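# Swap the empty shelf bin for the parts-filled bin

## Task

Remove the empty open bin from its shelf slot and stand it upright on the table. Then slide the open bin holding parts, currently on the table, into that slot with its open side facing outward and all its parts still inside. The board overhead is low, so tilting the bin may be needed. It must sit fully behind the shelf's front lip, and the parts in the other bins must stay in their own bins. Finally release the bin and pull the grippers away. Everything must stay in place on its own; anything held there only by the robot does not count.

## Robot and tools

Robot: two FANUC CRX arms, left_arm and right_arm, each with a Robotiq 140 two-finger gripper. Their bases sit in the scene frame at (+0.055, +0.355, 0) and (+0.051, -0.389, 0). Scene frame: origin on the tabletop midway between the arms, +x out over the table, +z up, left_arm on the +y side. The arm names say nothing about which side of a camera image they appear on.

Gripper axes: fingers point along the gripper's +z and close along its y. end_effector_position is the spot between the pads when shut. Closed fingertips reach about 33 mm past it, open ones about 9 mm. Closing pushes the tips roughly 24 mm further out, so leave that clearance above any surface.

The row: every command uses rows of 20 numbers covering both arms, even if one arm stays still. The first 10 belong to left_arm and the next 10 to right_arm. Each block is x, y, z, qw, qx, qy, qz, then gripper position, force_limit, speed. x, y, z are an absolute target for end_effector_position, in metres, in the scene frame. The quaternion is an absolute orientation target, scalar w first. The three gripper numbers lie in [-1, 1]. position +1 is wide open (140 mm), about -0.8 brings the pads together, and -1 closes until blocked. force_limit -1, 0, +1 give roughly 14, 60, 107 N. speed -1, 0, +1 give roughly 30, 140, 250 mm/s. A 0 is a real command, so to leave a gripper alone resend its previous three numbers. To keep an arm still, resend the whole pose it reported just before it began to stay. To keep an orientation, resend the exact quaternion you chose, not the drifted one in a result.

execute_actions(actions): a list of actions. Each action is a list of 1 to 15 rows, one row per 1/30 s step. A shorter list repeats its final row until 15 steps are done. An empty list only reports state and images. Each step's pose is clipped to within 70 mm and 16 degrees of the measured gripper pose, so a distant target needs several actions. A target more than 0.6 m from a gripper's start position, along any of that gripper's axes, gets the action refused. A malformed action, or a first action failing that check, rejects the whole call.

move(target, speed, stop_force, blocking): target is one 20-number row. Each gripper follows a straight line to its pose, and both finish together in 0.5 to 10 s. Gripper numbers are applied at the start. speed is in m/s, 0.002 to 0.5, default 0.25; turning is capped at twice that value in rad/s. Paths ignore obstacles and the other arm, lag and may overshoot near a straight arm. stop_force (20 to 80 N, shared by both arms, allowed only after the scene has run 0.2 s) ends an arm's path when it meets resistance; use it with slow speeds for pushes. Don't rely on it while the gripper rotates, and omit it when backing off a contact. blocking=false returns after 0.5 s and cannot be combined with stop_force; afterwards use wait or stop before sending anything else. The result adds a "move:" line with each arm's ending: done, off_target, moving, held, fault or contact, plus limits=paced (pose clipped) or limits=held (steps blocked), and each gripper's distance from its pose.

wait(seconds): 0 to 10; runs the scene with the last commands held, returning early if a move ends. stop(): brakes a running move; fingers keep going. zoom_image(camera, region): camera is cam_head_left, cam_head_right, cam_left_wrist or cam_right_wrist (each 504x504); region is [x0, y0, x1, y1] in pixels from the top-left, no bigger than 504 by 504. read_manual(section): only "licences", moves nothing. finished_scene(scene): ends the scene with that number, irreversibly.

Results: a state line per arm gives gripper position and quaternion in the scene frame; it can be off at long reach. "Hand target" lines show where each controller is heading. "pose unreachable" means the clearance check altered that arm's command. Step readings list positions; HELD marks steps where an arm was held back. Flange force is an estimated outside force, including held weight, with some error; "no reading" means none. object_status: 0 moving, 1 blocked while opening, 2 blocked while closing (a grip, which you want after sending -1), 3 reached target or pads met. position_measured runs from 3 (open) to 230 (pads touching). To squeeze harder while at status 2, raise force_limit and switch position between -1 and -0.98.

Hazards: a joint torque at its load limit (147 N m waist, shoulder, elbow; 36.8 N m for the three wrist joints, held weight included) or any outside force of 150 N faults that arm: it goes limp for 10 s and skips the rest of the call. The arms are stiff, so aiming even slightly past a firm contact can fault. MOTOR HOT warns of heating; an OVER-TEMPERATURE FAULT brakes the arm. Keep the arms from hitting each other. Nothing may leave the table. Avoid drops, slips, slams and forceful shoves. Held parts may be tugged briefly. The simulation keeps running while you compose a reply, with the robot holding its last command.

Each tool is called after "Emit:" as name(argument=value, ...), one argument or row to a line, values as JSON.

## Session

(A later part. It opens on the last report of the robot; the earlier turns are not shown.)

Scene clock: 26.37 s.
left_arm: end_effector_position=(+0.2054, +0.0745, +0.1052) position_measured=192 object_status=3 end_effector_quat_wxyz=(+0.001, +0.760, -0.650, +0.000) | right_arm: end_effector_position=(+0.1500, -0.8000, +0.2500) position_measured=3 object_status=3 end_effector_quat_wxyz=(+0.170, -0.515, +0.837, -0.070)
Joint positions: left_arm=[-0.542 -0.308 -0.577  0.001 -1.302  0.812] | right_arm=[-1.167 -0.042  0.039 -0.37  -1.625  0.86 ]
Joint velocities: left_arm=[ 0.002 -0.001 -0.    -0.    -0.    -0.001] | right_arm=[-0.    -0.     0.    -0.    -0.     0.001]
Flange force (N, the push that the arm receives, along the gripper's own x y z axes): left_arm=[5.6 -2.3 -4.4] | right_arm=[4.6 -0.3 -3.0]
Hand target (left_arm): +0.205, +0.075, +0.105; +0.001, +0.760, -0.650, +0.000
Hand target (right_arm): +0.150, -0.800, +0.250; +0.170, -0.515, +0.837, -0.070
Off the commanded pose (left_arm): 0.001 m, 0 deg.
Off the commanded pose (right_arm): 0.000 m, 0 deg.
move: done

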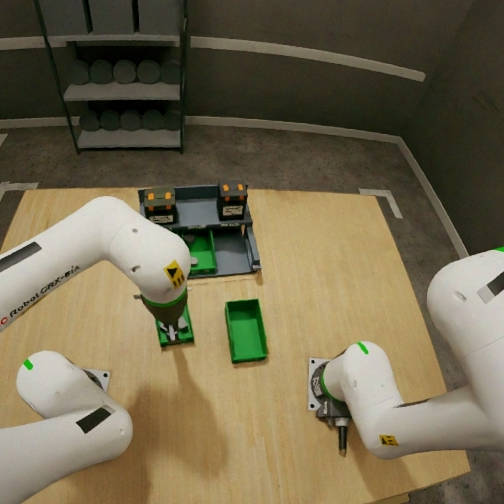

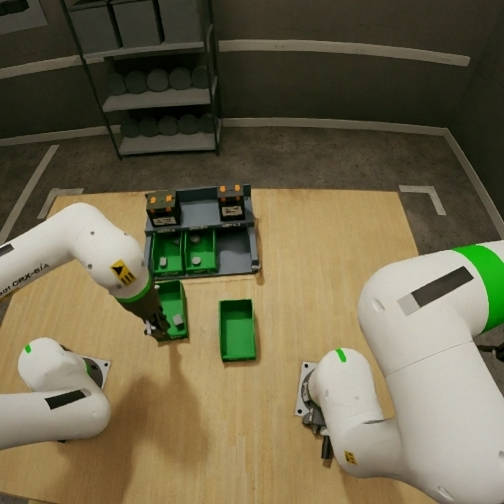

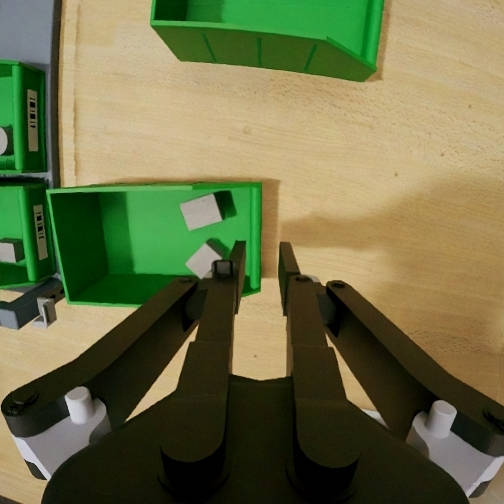

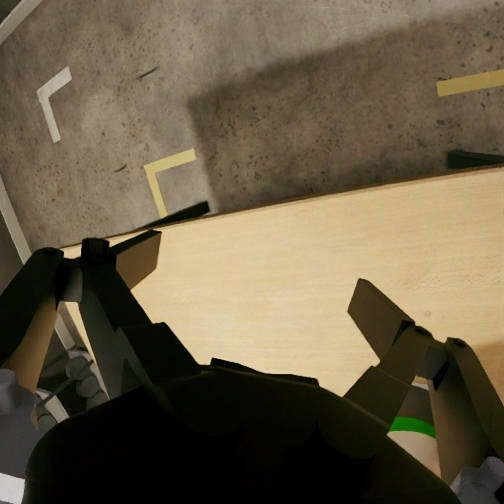

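Emit:
move(
  target=[0.212,0.0765,0.052,0,0.767,-0.642,0,-0.5,0.7,0,0.15,-0.8,0.25,0.17,-0.515,0.837,-0.07,1,0,0],
  speed=0.04,
  stop_force=25,
)

Emit:
move(
  target=[0.212,0.0765,0.052,0,0.767,-0.642,0,-1,0.7,-0.5,0.15,-0.8,0.25,0.17,-0.515,0.837,-0.07,1,0,0],
)

Emit:
move(
  target=[0.212,0.07,0.17,0,0.75,-0.661,0,-1,0.7,-0.5,0.15,-0.8,0.25,0.17,-0.515,0.837,-0.07,1,0,0],
  speed=0.1,
)

Emit:
move(
  target=[0.385,-0.115,0.17,0,0.736,-0.677,0,-1,0.7,-0.5,0.15,-0.8,0.25,0.17,-0.515,0.837,-0.07,1,0,0],
  speed=0.13,
)

Emit:
move(
  target=[0.397,-0.114,0.09,0.051,0.734,-0.675,-0.047,-1,0.7,-0.5,0.15,-0.8,0.25,0.17,-0.515,0.837,-0.07,1,0,0],
  speed=0.04,
  stop_force=25,
)

Scene clock: 30.40 s.
left_arm: end_effector_position=(+0.2119, +0.0766, +0.0520) position_measured=192 object_status=3 end_effector_quat_wxyz=(-0.000, +0.767, -0.642, +0.000) | right_arm: end_effector_position=(+0.1500, -0.8000, +0.2500) position_measured=3 object_status=3 end_effector_quat_wxyz=(+0.170, -0.515, +0.837, -0.070)
Joint positions: left_arm=[-0.524 -0.249 -0.665 -0.    -1.155  0.816] | right_arm=[-1.167 -0.042  0.039 -0.37  -1.625  0.86 ]
Joint velocities: left_arm=[-0.    -0.    -0.001  0.001  0.001 -0.   ] | right_arm=[ 0.  0. -0. -0.  0.  0.]
Flange force (N, the push that the arm receives, along the gripper's own x y z axes): left_arm=[1.4 -4.8 -3.2] | right_arm=[4.2 -1.3 -3.0]
Hand target (left_arm): +0.212, +0.077, +0.052; -0.000, +0.767, -0.642, +0.000
Hand target (right_arm): +0.150, -0.800, +0.250; +0.170, -0.515, +0.837, -0.070
Off the commanded pose (left_arm): 0.000 m, 0 deg.
Off the commanded pose (right_arm): 0.000 m, 0 deg.
move: done

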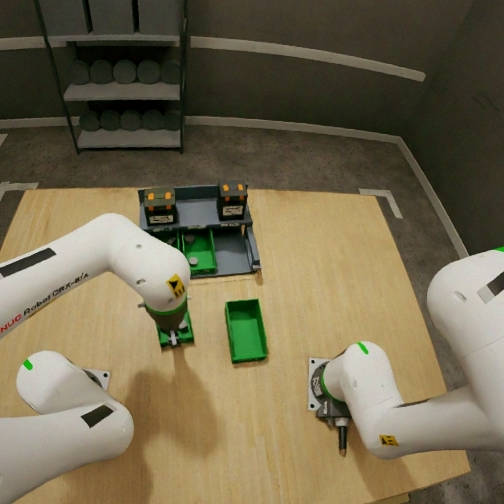

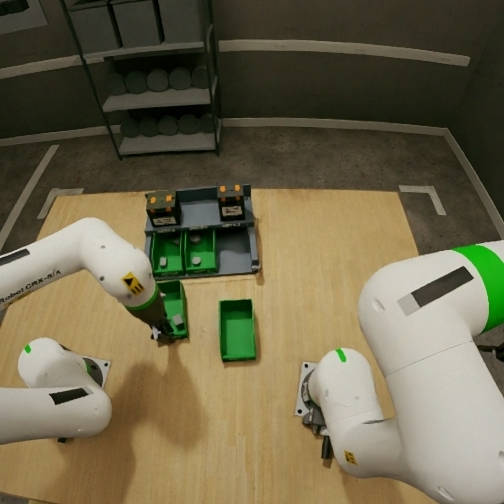

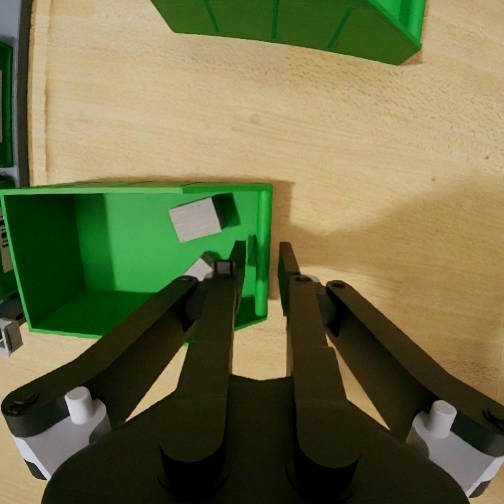

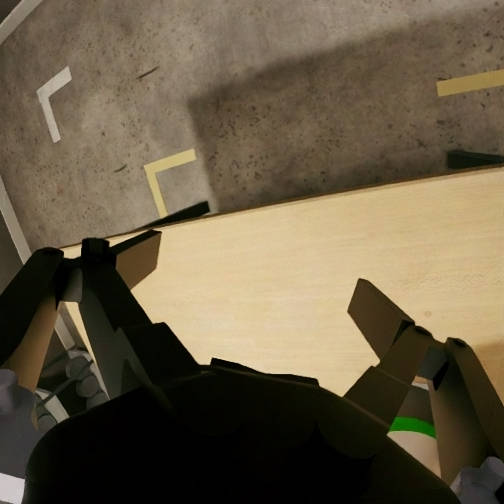

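Scene clock: 31.10 s.
left_arm: end_effector_position=(+0.2120, +0.0765, +0.0520) position_measured=222 object_status=2 end_effector_quat_wxyz=(-0.000, +0.767, -0.642, -0.000) | right_arm: end_effector_position=(+0.1500, -0.8000, +0.2500) position_measured=3 object_status=3 end_effector_quat_wxyz=(+0.170, -0.515, +0.837, -0.070)
Joint positions: left_arm=[-0.524 -0.249 -0.665 -0.    -1.155  0.816] | right_arm=[-1.167 -0.042  0.039 -0.37  -1.625  0.86 ]
Joint velocities: left_arm=[-0.    -0.001  0.001  0.002 -0.    -0.   ] | right_arm=[ 0.    -0.    -0.    -0.    -0.    -0.001]
Flange force (N, the push that the arm receives, along the gripper's own x y z axes): left_arm=[-8.6 -4.1 -35.6] | right_arm=[5.5 -1.7 -3.8]
Hand target (left_arm): +0.212, +0.077, +0.052; -0.000, +0.767, -0.642, -0.000
Hand target (right_arm): +0.150, -0.800, +0.250; +0.170, -0.515, +0.837, -0.070
Off the commanded pose (left_arm): 0.000 m, 0 deg.
Off the commanded pose (right_arm): 0.000 m, 0 deg.
move: done

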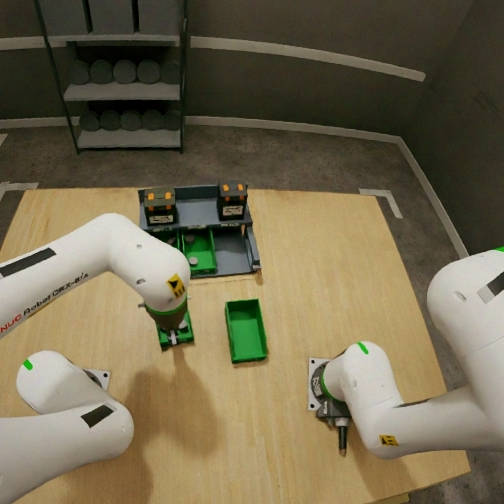

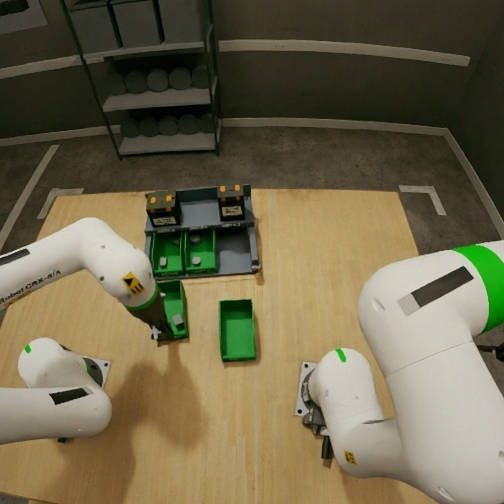

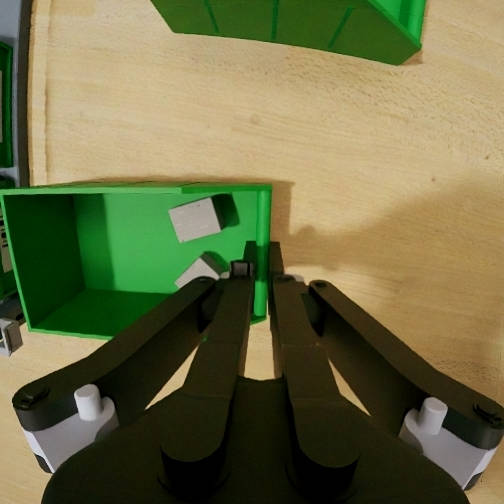

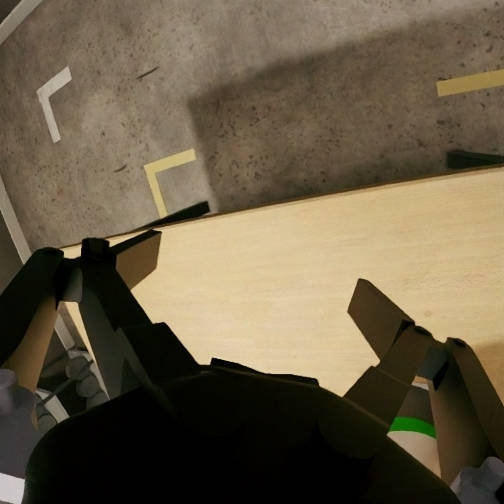

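Scene clock: 32.63 s.
left_arm: end_effector_position=(+0.2121, +0.0698, +0.1700) position_measured=223 object_status=2 end_effector_quat_wxyz=(+0.000, +0.750, -0.661, +0.000) | right_arm: end_effector_position=(+0.1500, -0.8000, +0.2500) position_measured=3 object_status=3 end_effector_quat_wxyz=(+0.170, -0.515, +0.837, -0.070)
Joint positions: left_arm=[-0.542 -0.319 -0.431  0.    -1.459  0.782] | right_arm=[-1.167 -0.042  0.039 -0.37  -1.625  0.86 ]
Joint velocities: left_arm=[ 0.    -0.001  0.001 -0.002 -0.001 -0.   ] | right_arm=[-0.001  0.     0.001  0.    -0.001 -0.002]
Flange force (N, the push that the arm receives, along the gripper's own x y z axes): left_arm=[3.9 -3.4 -3.1] | right_arm=[7.1 -1.4 -4.4]
Hand target (left_arm): +0.212, +0.070, +0.170; +0.000, +0.750, -0.661, -0.000
Hand target (right_arm): +0.150, -0.800, +0.250; +0.170, -0.515, +0.837, -0.070
Off the commanded pose (left_arm): 0.000 m, 0 deg.
Off the commanded pose (right_arm): 0.000 m, 0 deg.
move: done

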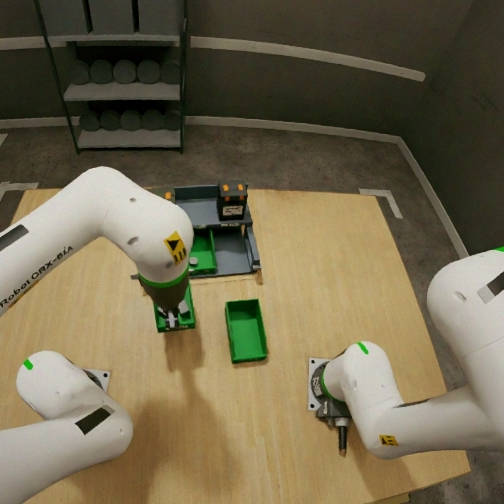

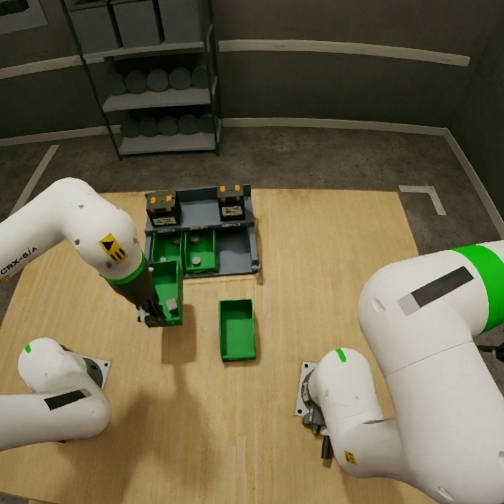

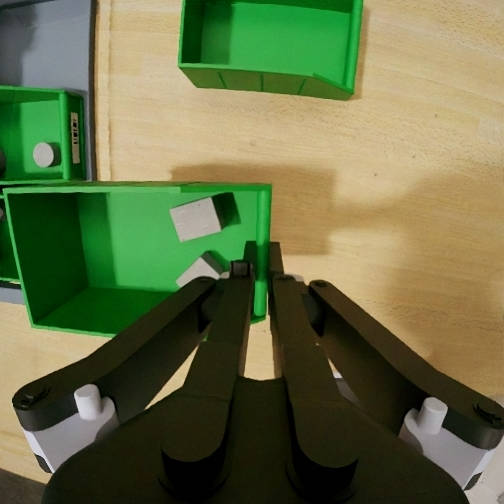

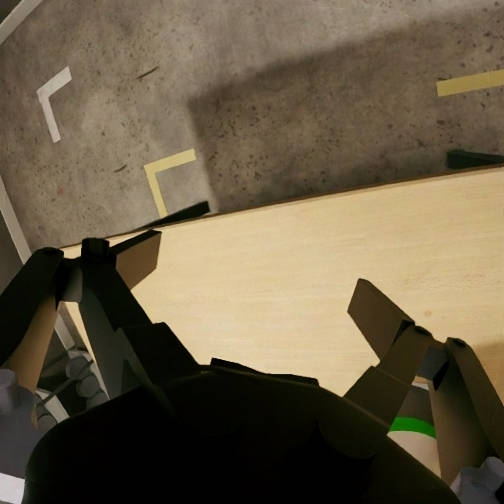

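Scene clock: 34.93 s.
left_arm: end_effector_position=(+0.3846, -0.1152, +0.1697) position_measured=223 object_status=2 end_effector_quat_wxyz=(-0.000, +0.736, -0.677, -0.000) | right_arm: end_effector_position=(+0.1500, -0.8000, +0.2500) position_measured=3 object_status=3 end_effector_quat_wxyz=(+0.170, -0.515, +0.837, -0.070)
Joint positions: left_arm=[-0.617  0.328  0.219 -0.    -1.462  0.815] | right_arm=[-1.167 -0.042  0.039 -0.37  -1.625  0.86 ]
Joint velocities: left_arm=[-0.     0.001  0.002  0.    -0.001  0.   ] | right_arm=[ 0.     0.    -0.002  0.    -0.     0.   ]
Flange force (N, the push that the arm receives, along the gripper's own x y z axes): left_arm=[5.7 -6.0 -1.4] | right_arm=[4.0 1.0 -2.7]
Hand target (left_arm): +0.385, -0.115, +0.170; -0.000, +0.736, -0.677, -0.000
Hand target (right_arm): +0.150, -0.800, +0.250; +0.170, -0.515, +0.837, -0.070
Off the commanded pose (left_arm): 0.001 m, 0 deg.
Off the commanded pose (right_arm): 0.000 m, 0 deg.
move: done

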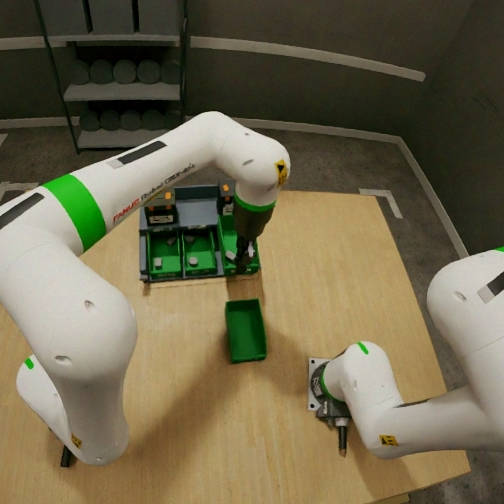

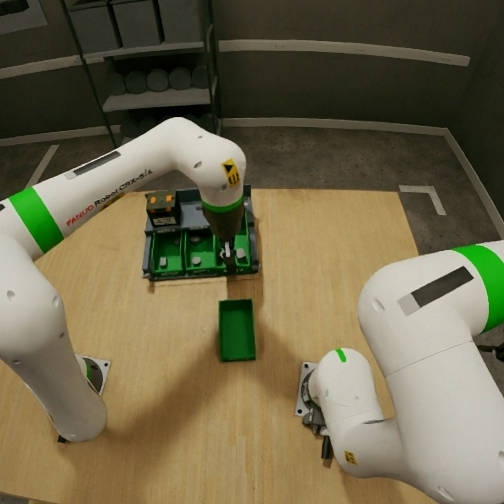

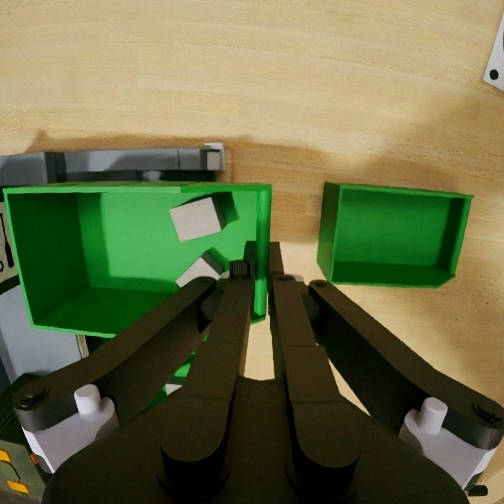

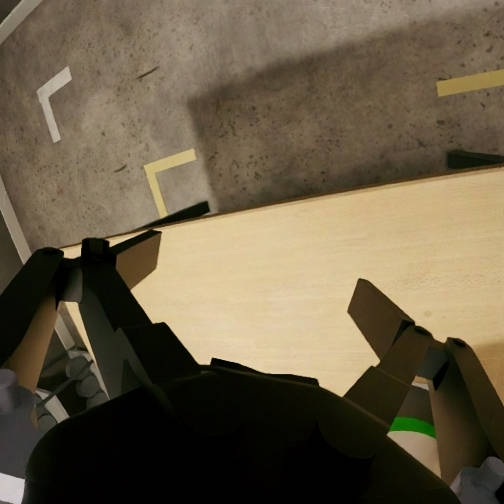

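Scene clock: 37.20 s.
left_arm: end_effector_position=(+0.3969, -0.1140, +0.0901) position_measured=223 object_status=2 end_effector_quat_wxyz=(+0.051, +0.734, -0.675, -0.047) | right_arm: end_effector_position=(+0.1500, -0.8000, +0.2500) position_measured=3 object_status=3 end_effector_quat_wxyz=(+0.170, -0.515, +0.837, -0.070)
Joint positions: left_arm=[-0.542  0.45   0.16   0.095 -1.385  0.719] | right_arm=[-1.167 -0.042  0.039 -0.37  -1.625  0.86 ]
Joint velocities: left_arm=[ 0.001  0.003 -0.     0.     0.    -0.   ] | right_arm=[-0.    -0.     0.001 -0.     0.    -0.   ]
Flange force (N, the push that the arm receives, along the gripper's own x y z axes): left_arm=[5.1 -7.2 -0.7] | right_arm=[4.7 -2.7 -1.8]
Hand target (left_arm): +0.397, -0.114, +0.090; +0.051, +0.734, -0.675, -0.047
Hand target (right_arm): +0.150, -0.800, +0.250; +0.170, -0.515, +0.837, -0.070
Off the commanded pose (left_arm): 0.000 m, 0 deg.
Off the commanded pose (right_arm): 0.000 m, 0 deg.
move: done

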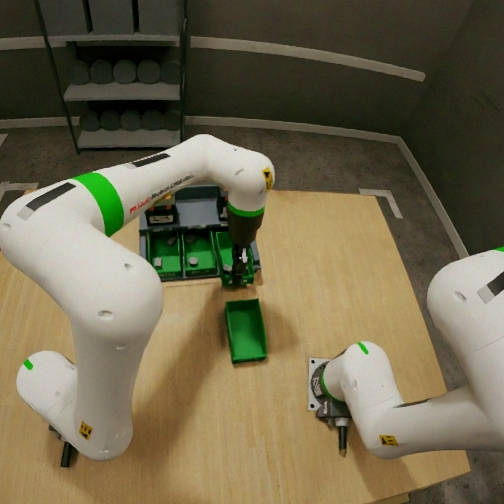

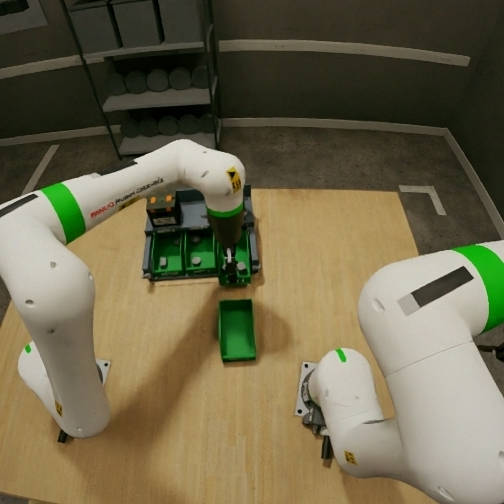

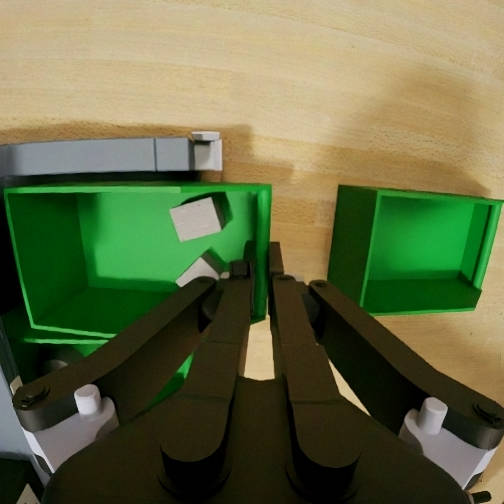

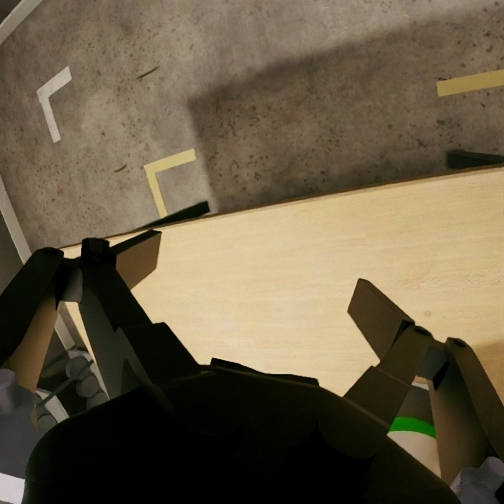

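Emit:
move(
  target=[0.463,-0.109,0.082,0.051,0.734,-0.675,-0.047,-1,0.7,-0.5,0.15,-0.8,0.25,0.17,-0.515,0.837,-0.07,1,0,0],
  speed=0.03,
  stop_force=25,
)

Emit:
move(
  target=[0.459,-0.109,0.0585,0,0.736,-0.677,0,-1,0.7,-0.5,0.15,-0.8,0.25,0.17,-0.515,0.837,-0.07,1,0,0],
  speed=0.035,
  stop_force=30,
)

Emit:
move(
  target=[0.459,-0.109,0.0585,0,0.736,-0.677,0,-0.5,0.7,0,0.15,-0.8,0.25,0.17,-0.515,0.837,-0.07,1,0,0],
)

Emit:
move(
  target=[0.445,-0.109,0.2,0,0.736,-0.677,0,-0.5,0.7,0,0.15,-0.8,0.25,0.17,-0.515,0.837,-0.07,1,0,0],
)

Scene clock: 42.63 s.
left_arm: end_effector_position=(+0.4630, -0.1092, +0.0820) position_measured=223 object_status=2 end_effector_quat_wxyz=(+0.051, +0.734, -0.675, -0.047) | right_arm: end_effector_position=(+0.1500, -0.8000, +0.2500) position_measured=3 object_status=3 end_effector_quat_wxyz=(+0.170, -0.515, +0.837, -0.070)
Joint positions: left_arm=[-0.473  0.557  0.301  0.087 -1.424  0.654] | right_arm=[-1.167 -0.042  0.039 -0.37  -1.625  0.86 ]
Joint velocities: left_arm=[ 0.     0.001  0.    -0.001  0.    -0.   ] | right_arm=[ 0.     0.     0.    -0.     0.    -0.001]
Flange force (N, the push that the arm receives, along the gripper's own x y z axes): left_arm=[8.5 -8.3 -3.2] | right_arm=[2.5 -1.0 -3.6]
Hand target (left_arm): +0.463, -0.109, +0.082; +0.051, +0.734, -0.675, -0.047
Hand target (right_arm): +0.150, -0.800, +0.250; +0.170, -0.515, +0.837, -0.070
Off the commanded pose (left_arm): 0.000 m, 0 deg.
Off the commanded pose (right_arm): 0.000 m, 0 deg.
move: done

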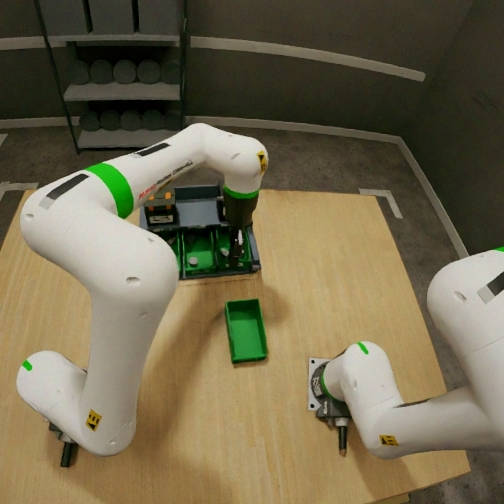

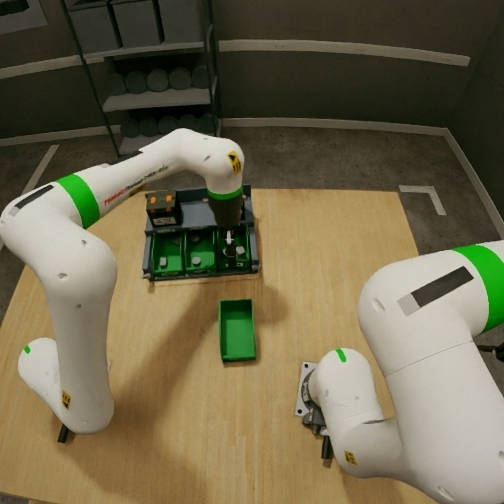

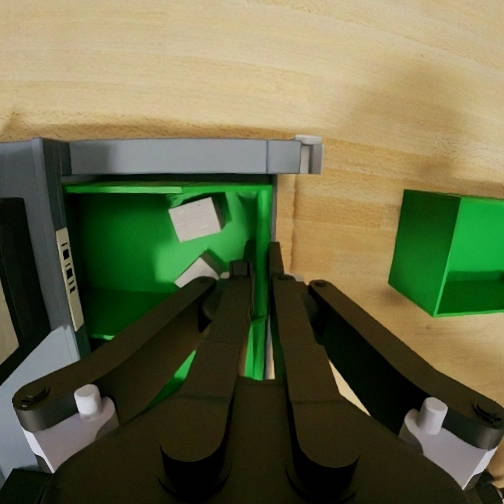

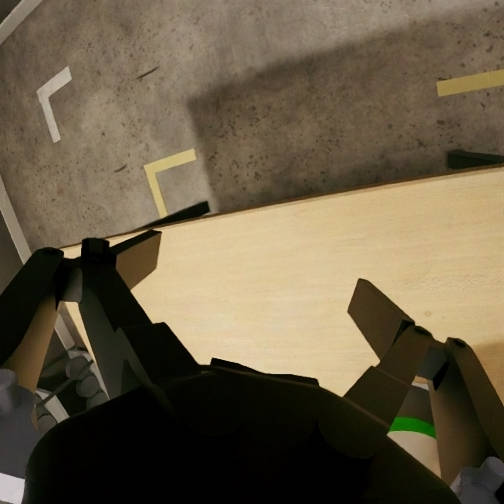

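Scene clock: 44.83 s.
left_arm: end_effector_position=(+0.4589, -0.1089, +0.0584) position_measured=223 object_status=2 end_effector_quat_wxyz=(+0.000, +0.736, -0.677, +0.000) | right_arm: end_effector_position=(+0.1500, -0.8000, +0.2500) position_measured=3 object_status=3 end_effector_quat_wxyz=(+0.170, -0.515, +0.837, -0.070)
Joint positions: left_arm=[-0.527  0.488  0.175  0.    -1.258  0.725] | right_arm=[-1.167 -0.042  0.039 -0.37  -1.625  0.86 ]
Joint velocities: left_arm=[-0.    -0.    -0.001 -0.001  0.002  0.001] | right_arm=[ 0.001  0.    -0.    -0.    -0.     0.002]
Flange force (N, the push that the arm receives, along the gripper's own x y z axes): left_arm=[7.6 -6.3 -2.8] | right_arm=[4.0 -1.9 -2.0]
Hand target (left_arm): +0.459, -0.109, +0.058; +0.000, +0.736, -0.677, +0.000
Hand target (right_arm): +0.150, -0.800, +0.250; +0.170, -0.515, +0.837, -0.070
Off the commanded pose (left_arm): 0.000 m, 0 deg.
Off the commanded pose (right_arm): 0.000 m, 0 deg.
move: done

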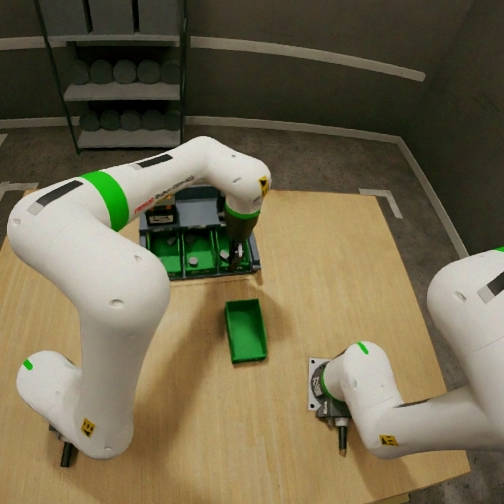

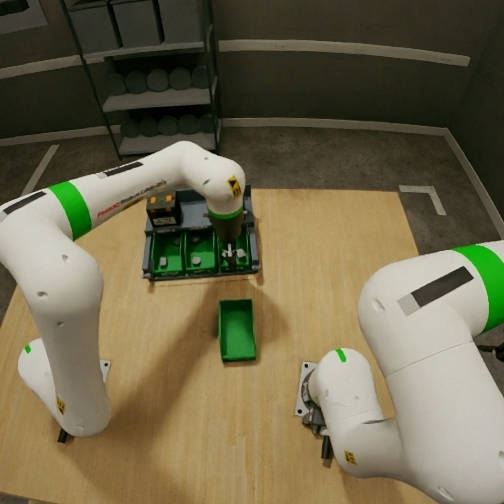

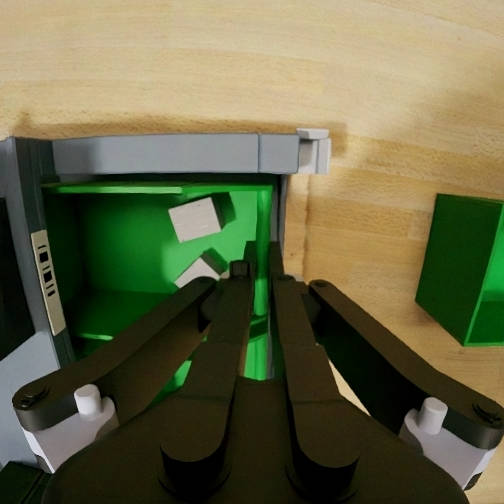

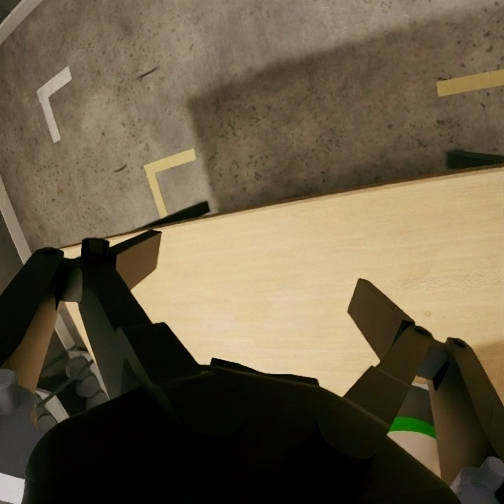

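Scene clock: 45.53 s.
left_arm: end_effector_position=(+0.4590, -0.1090, +0.0585) position_measured=192 object_status=3 end_effector_quat_wxyz=(-0.000, +0.736, -0.677, +0.000) | right_arm: end_effector_position=(+0.1500, -0.8000, +0.2500) position_measured=3 object_status=3 end_effector_quat_wxyz=(+0.170, -0.515, +0.837, -0.070)
Joint positions: left_arm=[-0.527  0.488  0.176 -0.    -1.259  0.725] | right_arm=[-1.167 -0.042  0.039 -0.37  -1.625  0.86 ]
Joint velocities: left_arm=[-0.     0.001 -0.001 -0.    -0.    -0.   ] | right_arm=[-0.     0.    -0.     0.     0.001  0.001]
Flange force (N, the push that the arm receives, along the gripper's own x y z axes): left_arm=[6.2 -7.0 -3.6] | right_arm=[3.6 -1.5 -2.9]
Hand target (left_arm): +0.459, -0.109, +0.058; -0.000, +0.736, -0.677, +0.000
Hand target (right_arm): +0.150, -0.800, +0.250; +0.170, -0.515, +0.837, -0.070
Off the commanded pose (left_arm): 0.000 m, 0 deg.
Off the commanded pose (right_arm): 0.000 m, 0 deg.
move: done

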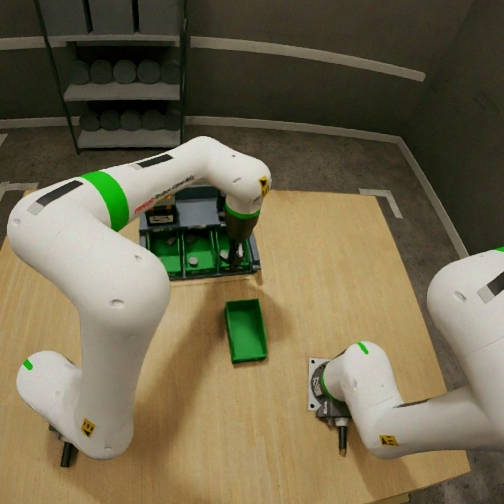

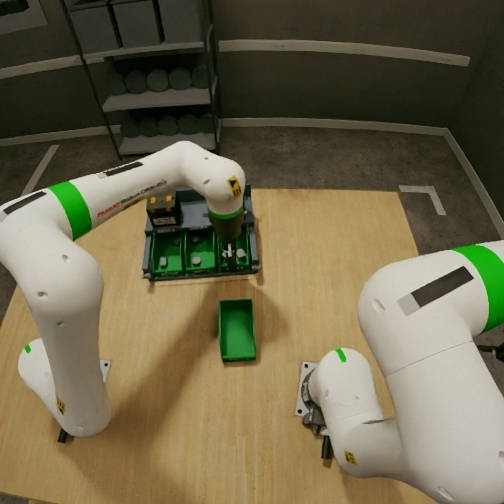

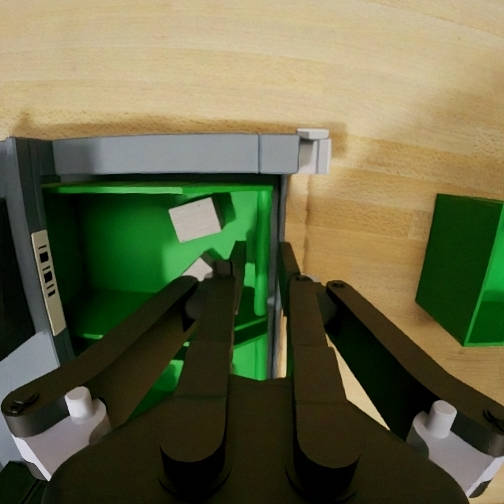

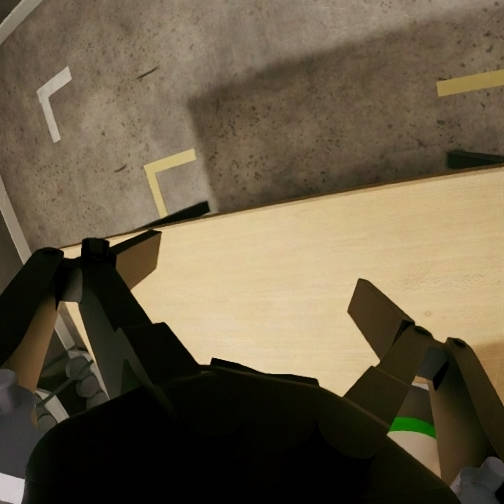

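Scene clock: 46.53 s.
left_arm: end_effector_position=(+0.4452, -0.1092, +0.2000) position_measured=192 object_status=3 end_effector_quat_wxyz=(+0.000, +0.736, -0.677, -0.000) | right_arm: end_effector_position=(+0.1500, -0.8000, +0.2500) position_measured=3 object_status=3 end_effector_quat_wxyz=(+0.170, -0.515, +0.837, -0.070)
Joint positions: left_arm=[-0.541  0.408  0.396  0.    -1.559  0.739] | right_arm=[-1.167 -0.042  0.039 -0.37  -1.625  0.86 ]
Joint velocities: left_arm=[-0.001 -0.001  0.002  0.    -0.001 -0.   ] | right_arm=[-0.    -0.     0.002 -0.     0.     0.001]
Flange force (N, the push that the arm receives, along the gripper's own x y z axes): left_arm=[6.6 -7.2 -5.6] | right_arm=[3.6 -0.5 -2.3]
Hand target (left_arm): +0.445, -0.109, +0.200; +0.000, +0.736, -0.677, -0.000
Hand target (right_arm): +0.150, -0.800, +0.250; +0.170, -0.515, +0.837, -0.070
Off the commanded pose (left_arm): 0.000 m, 0 deg.
Off the commanded pose (right_arm): 0.000 m, 0 deg.
move: done

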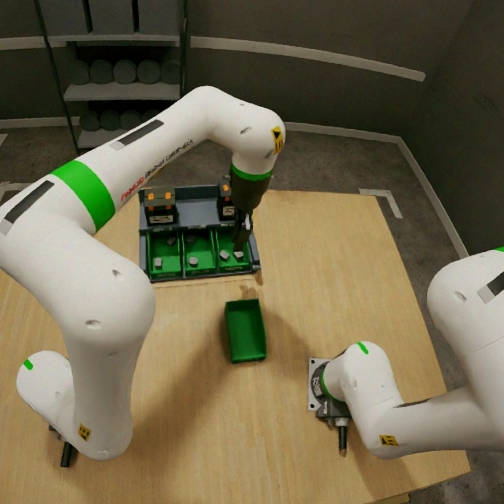

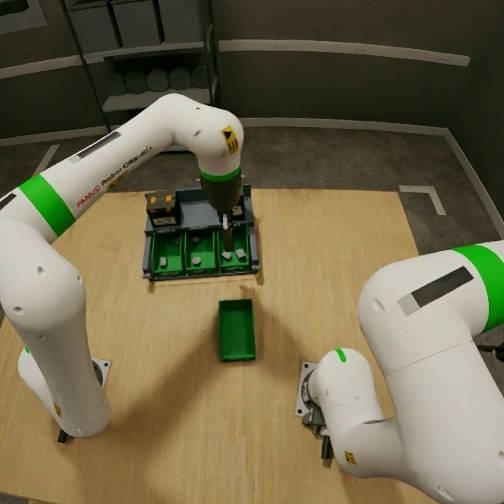

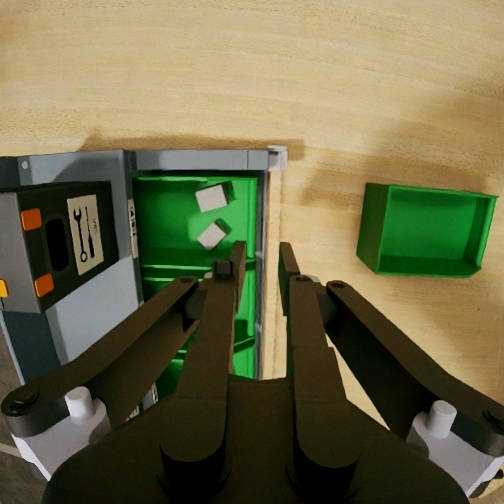

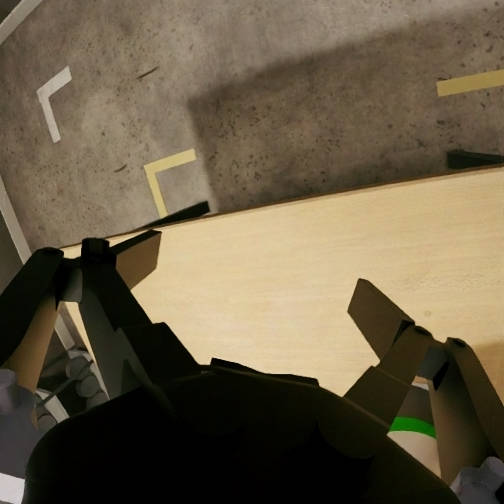

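Emit:
finished_scene(
  scene=2,
)

The scene is finished: the task was done.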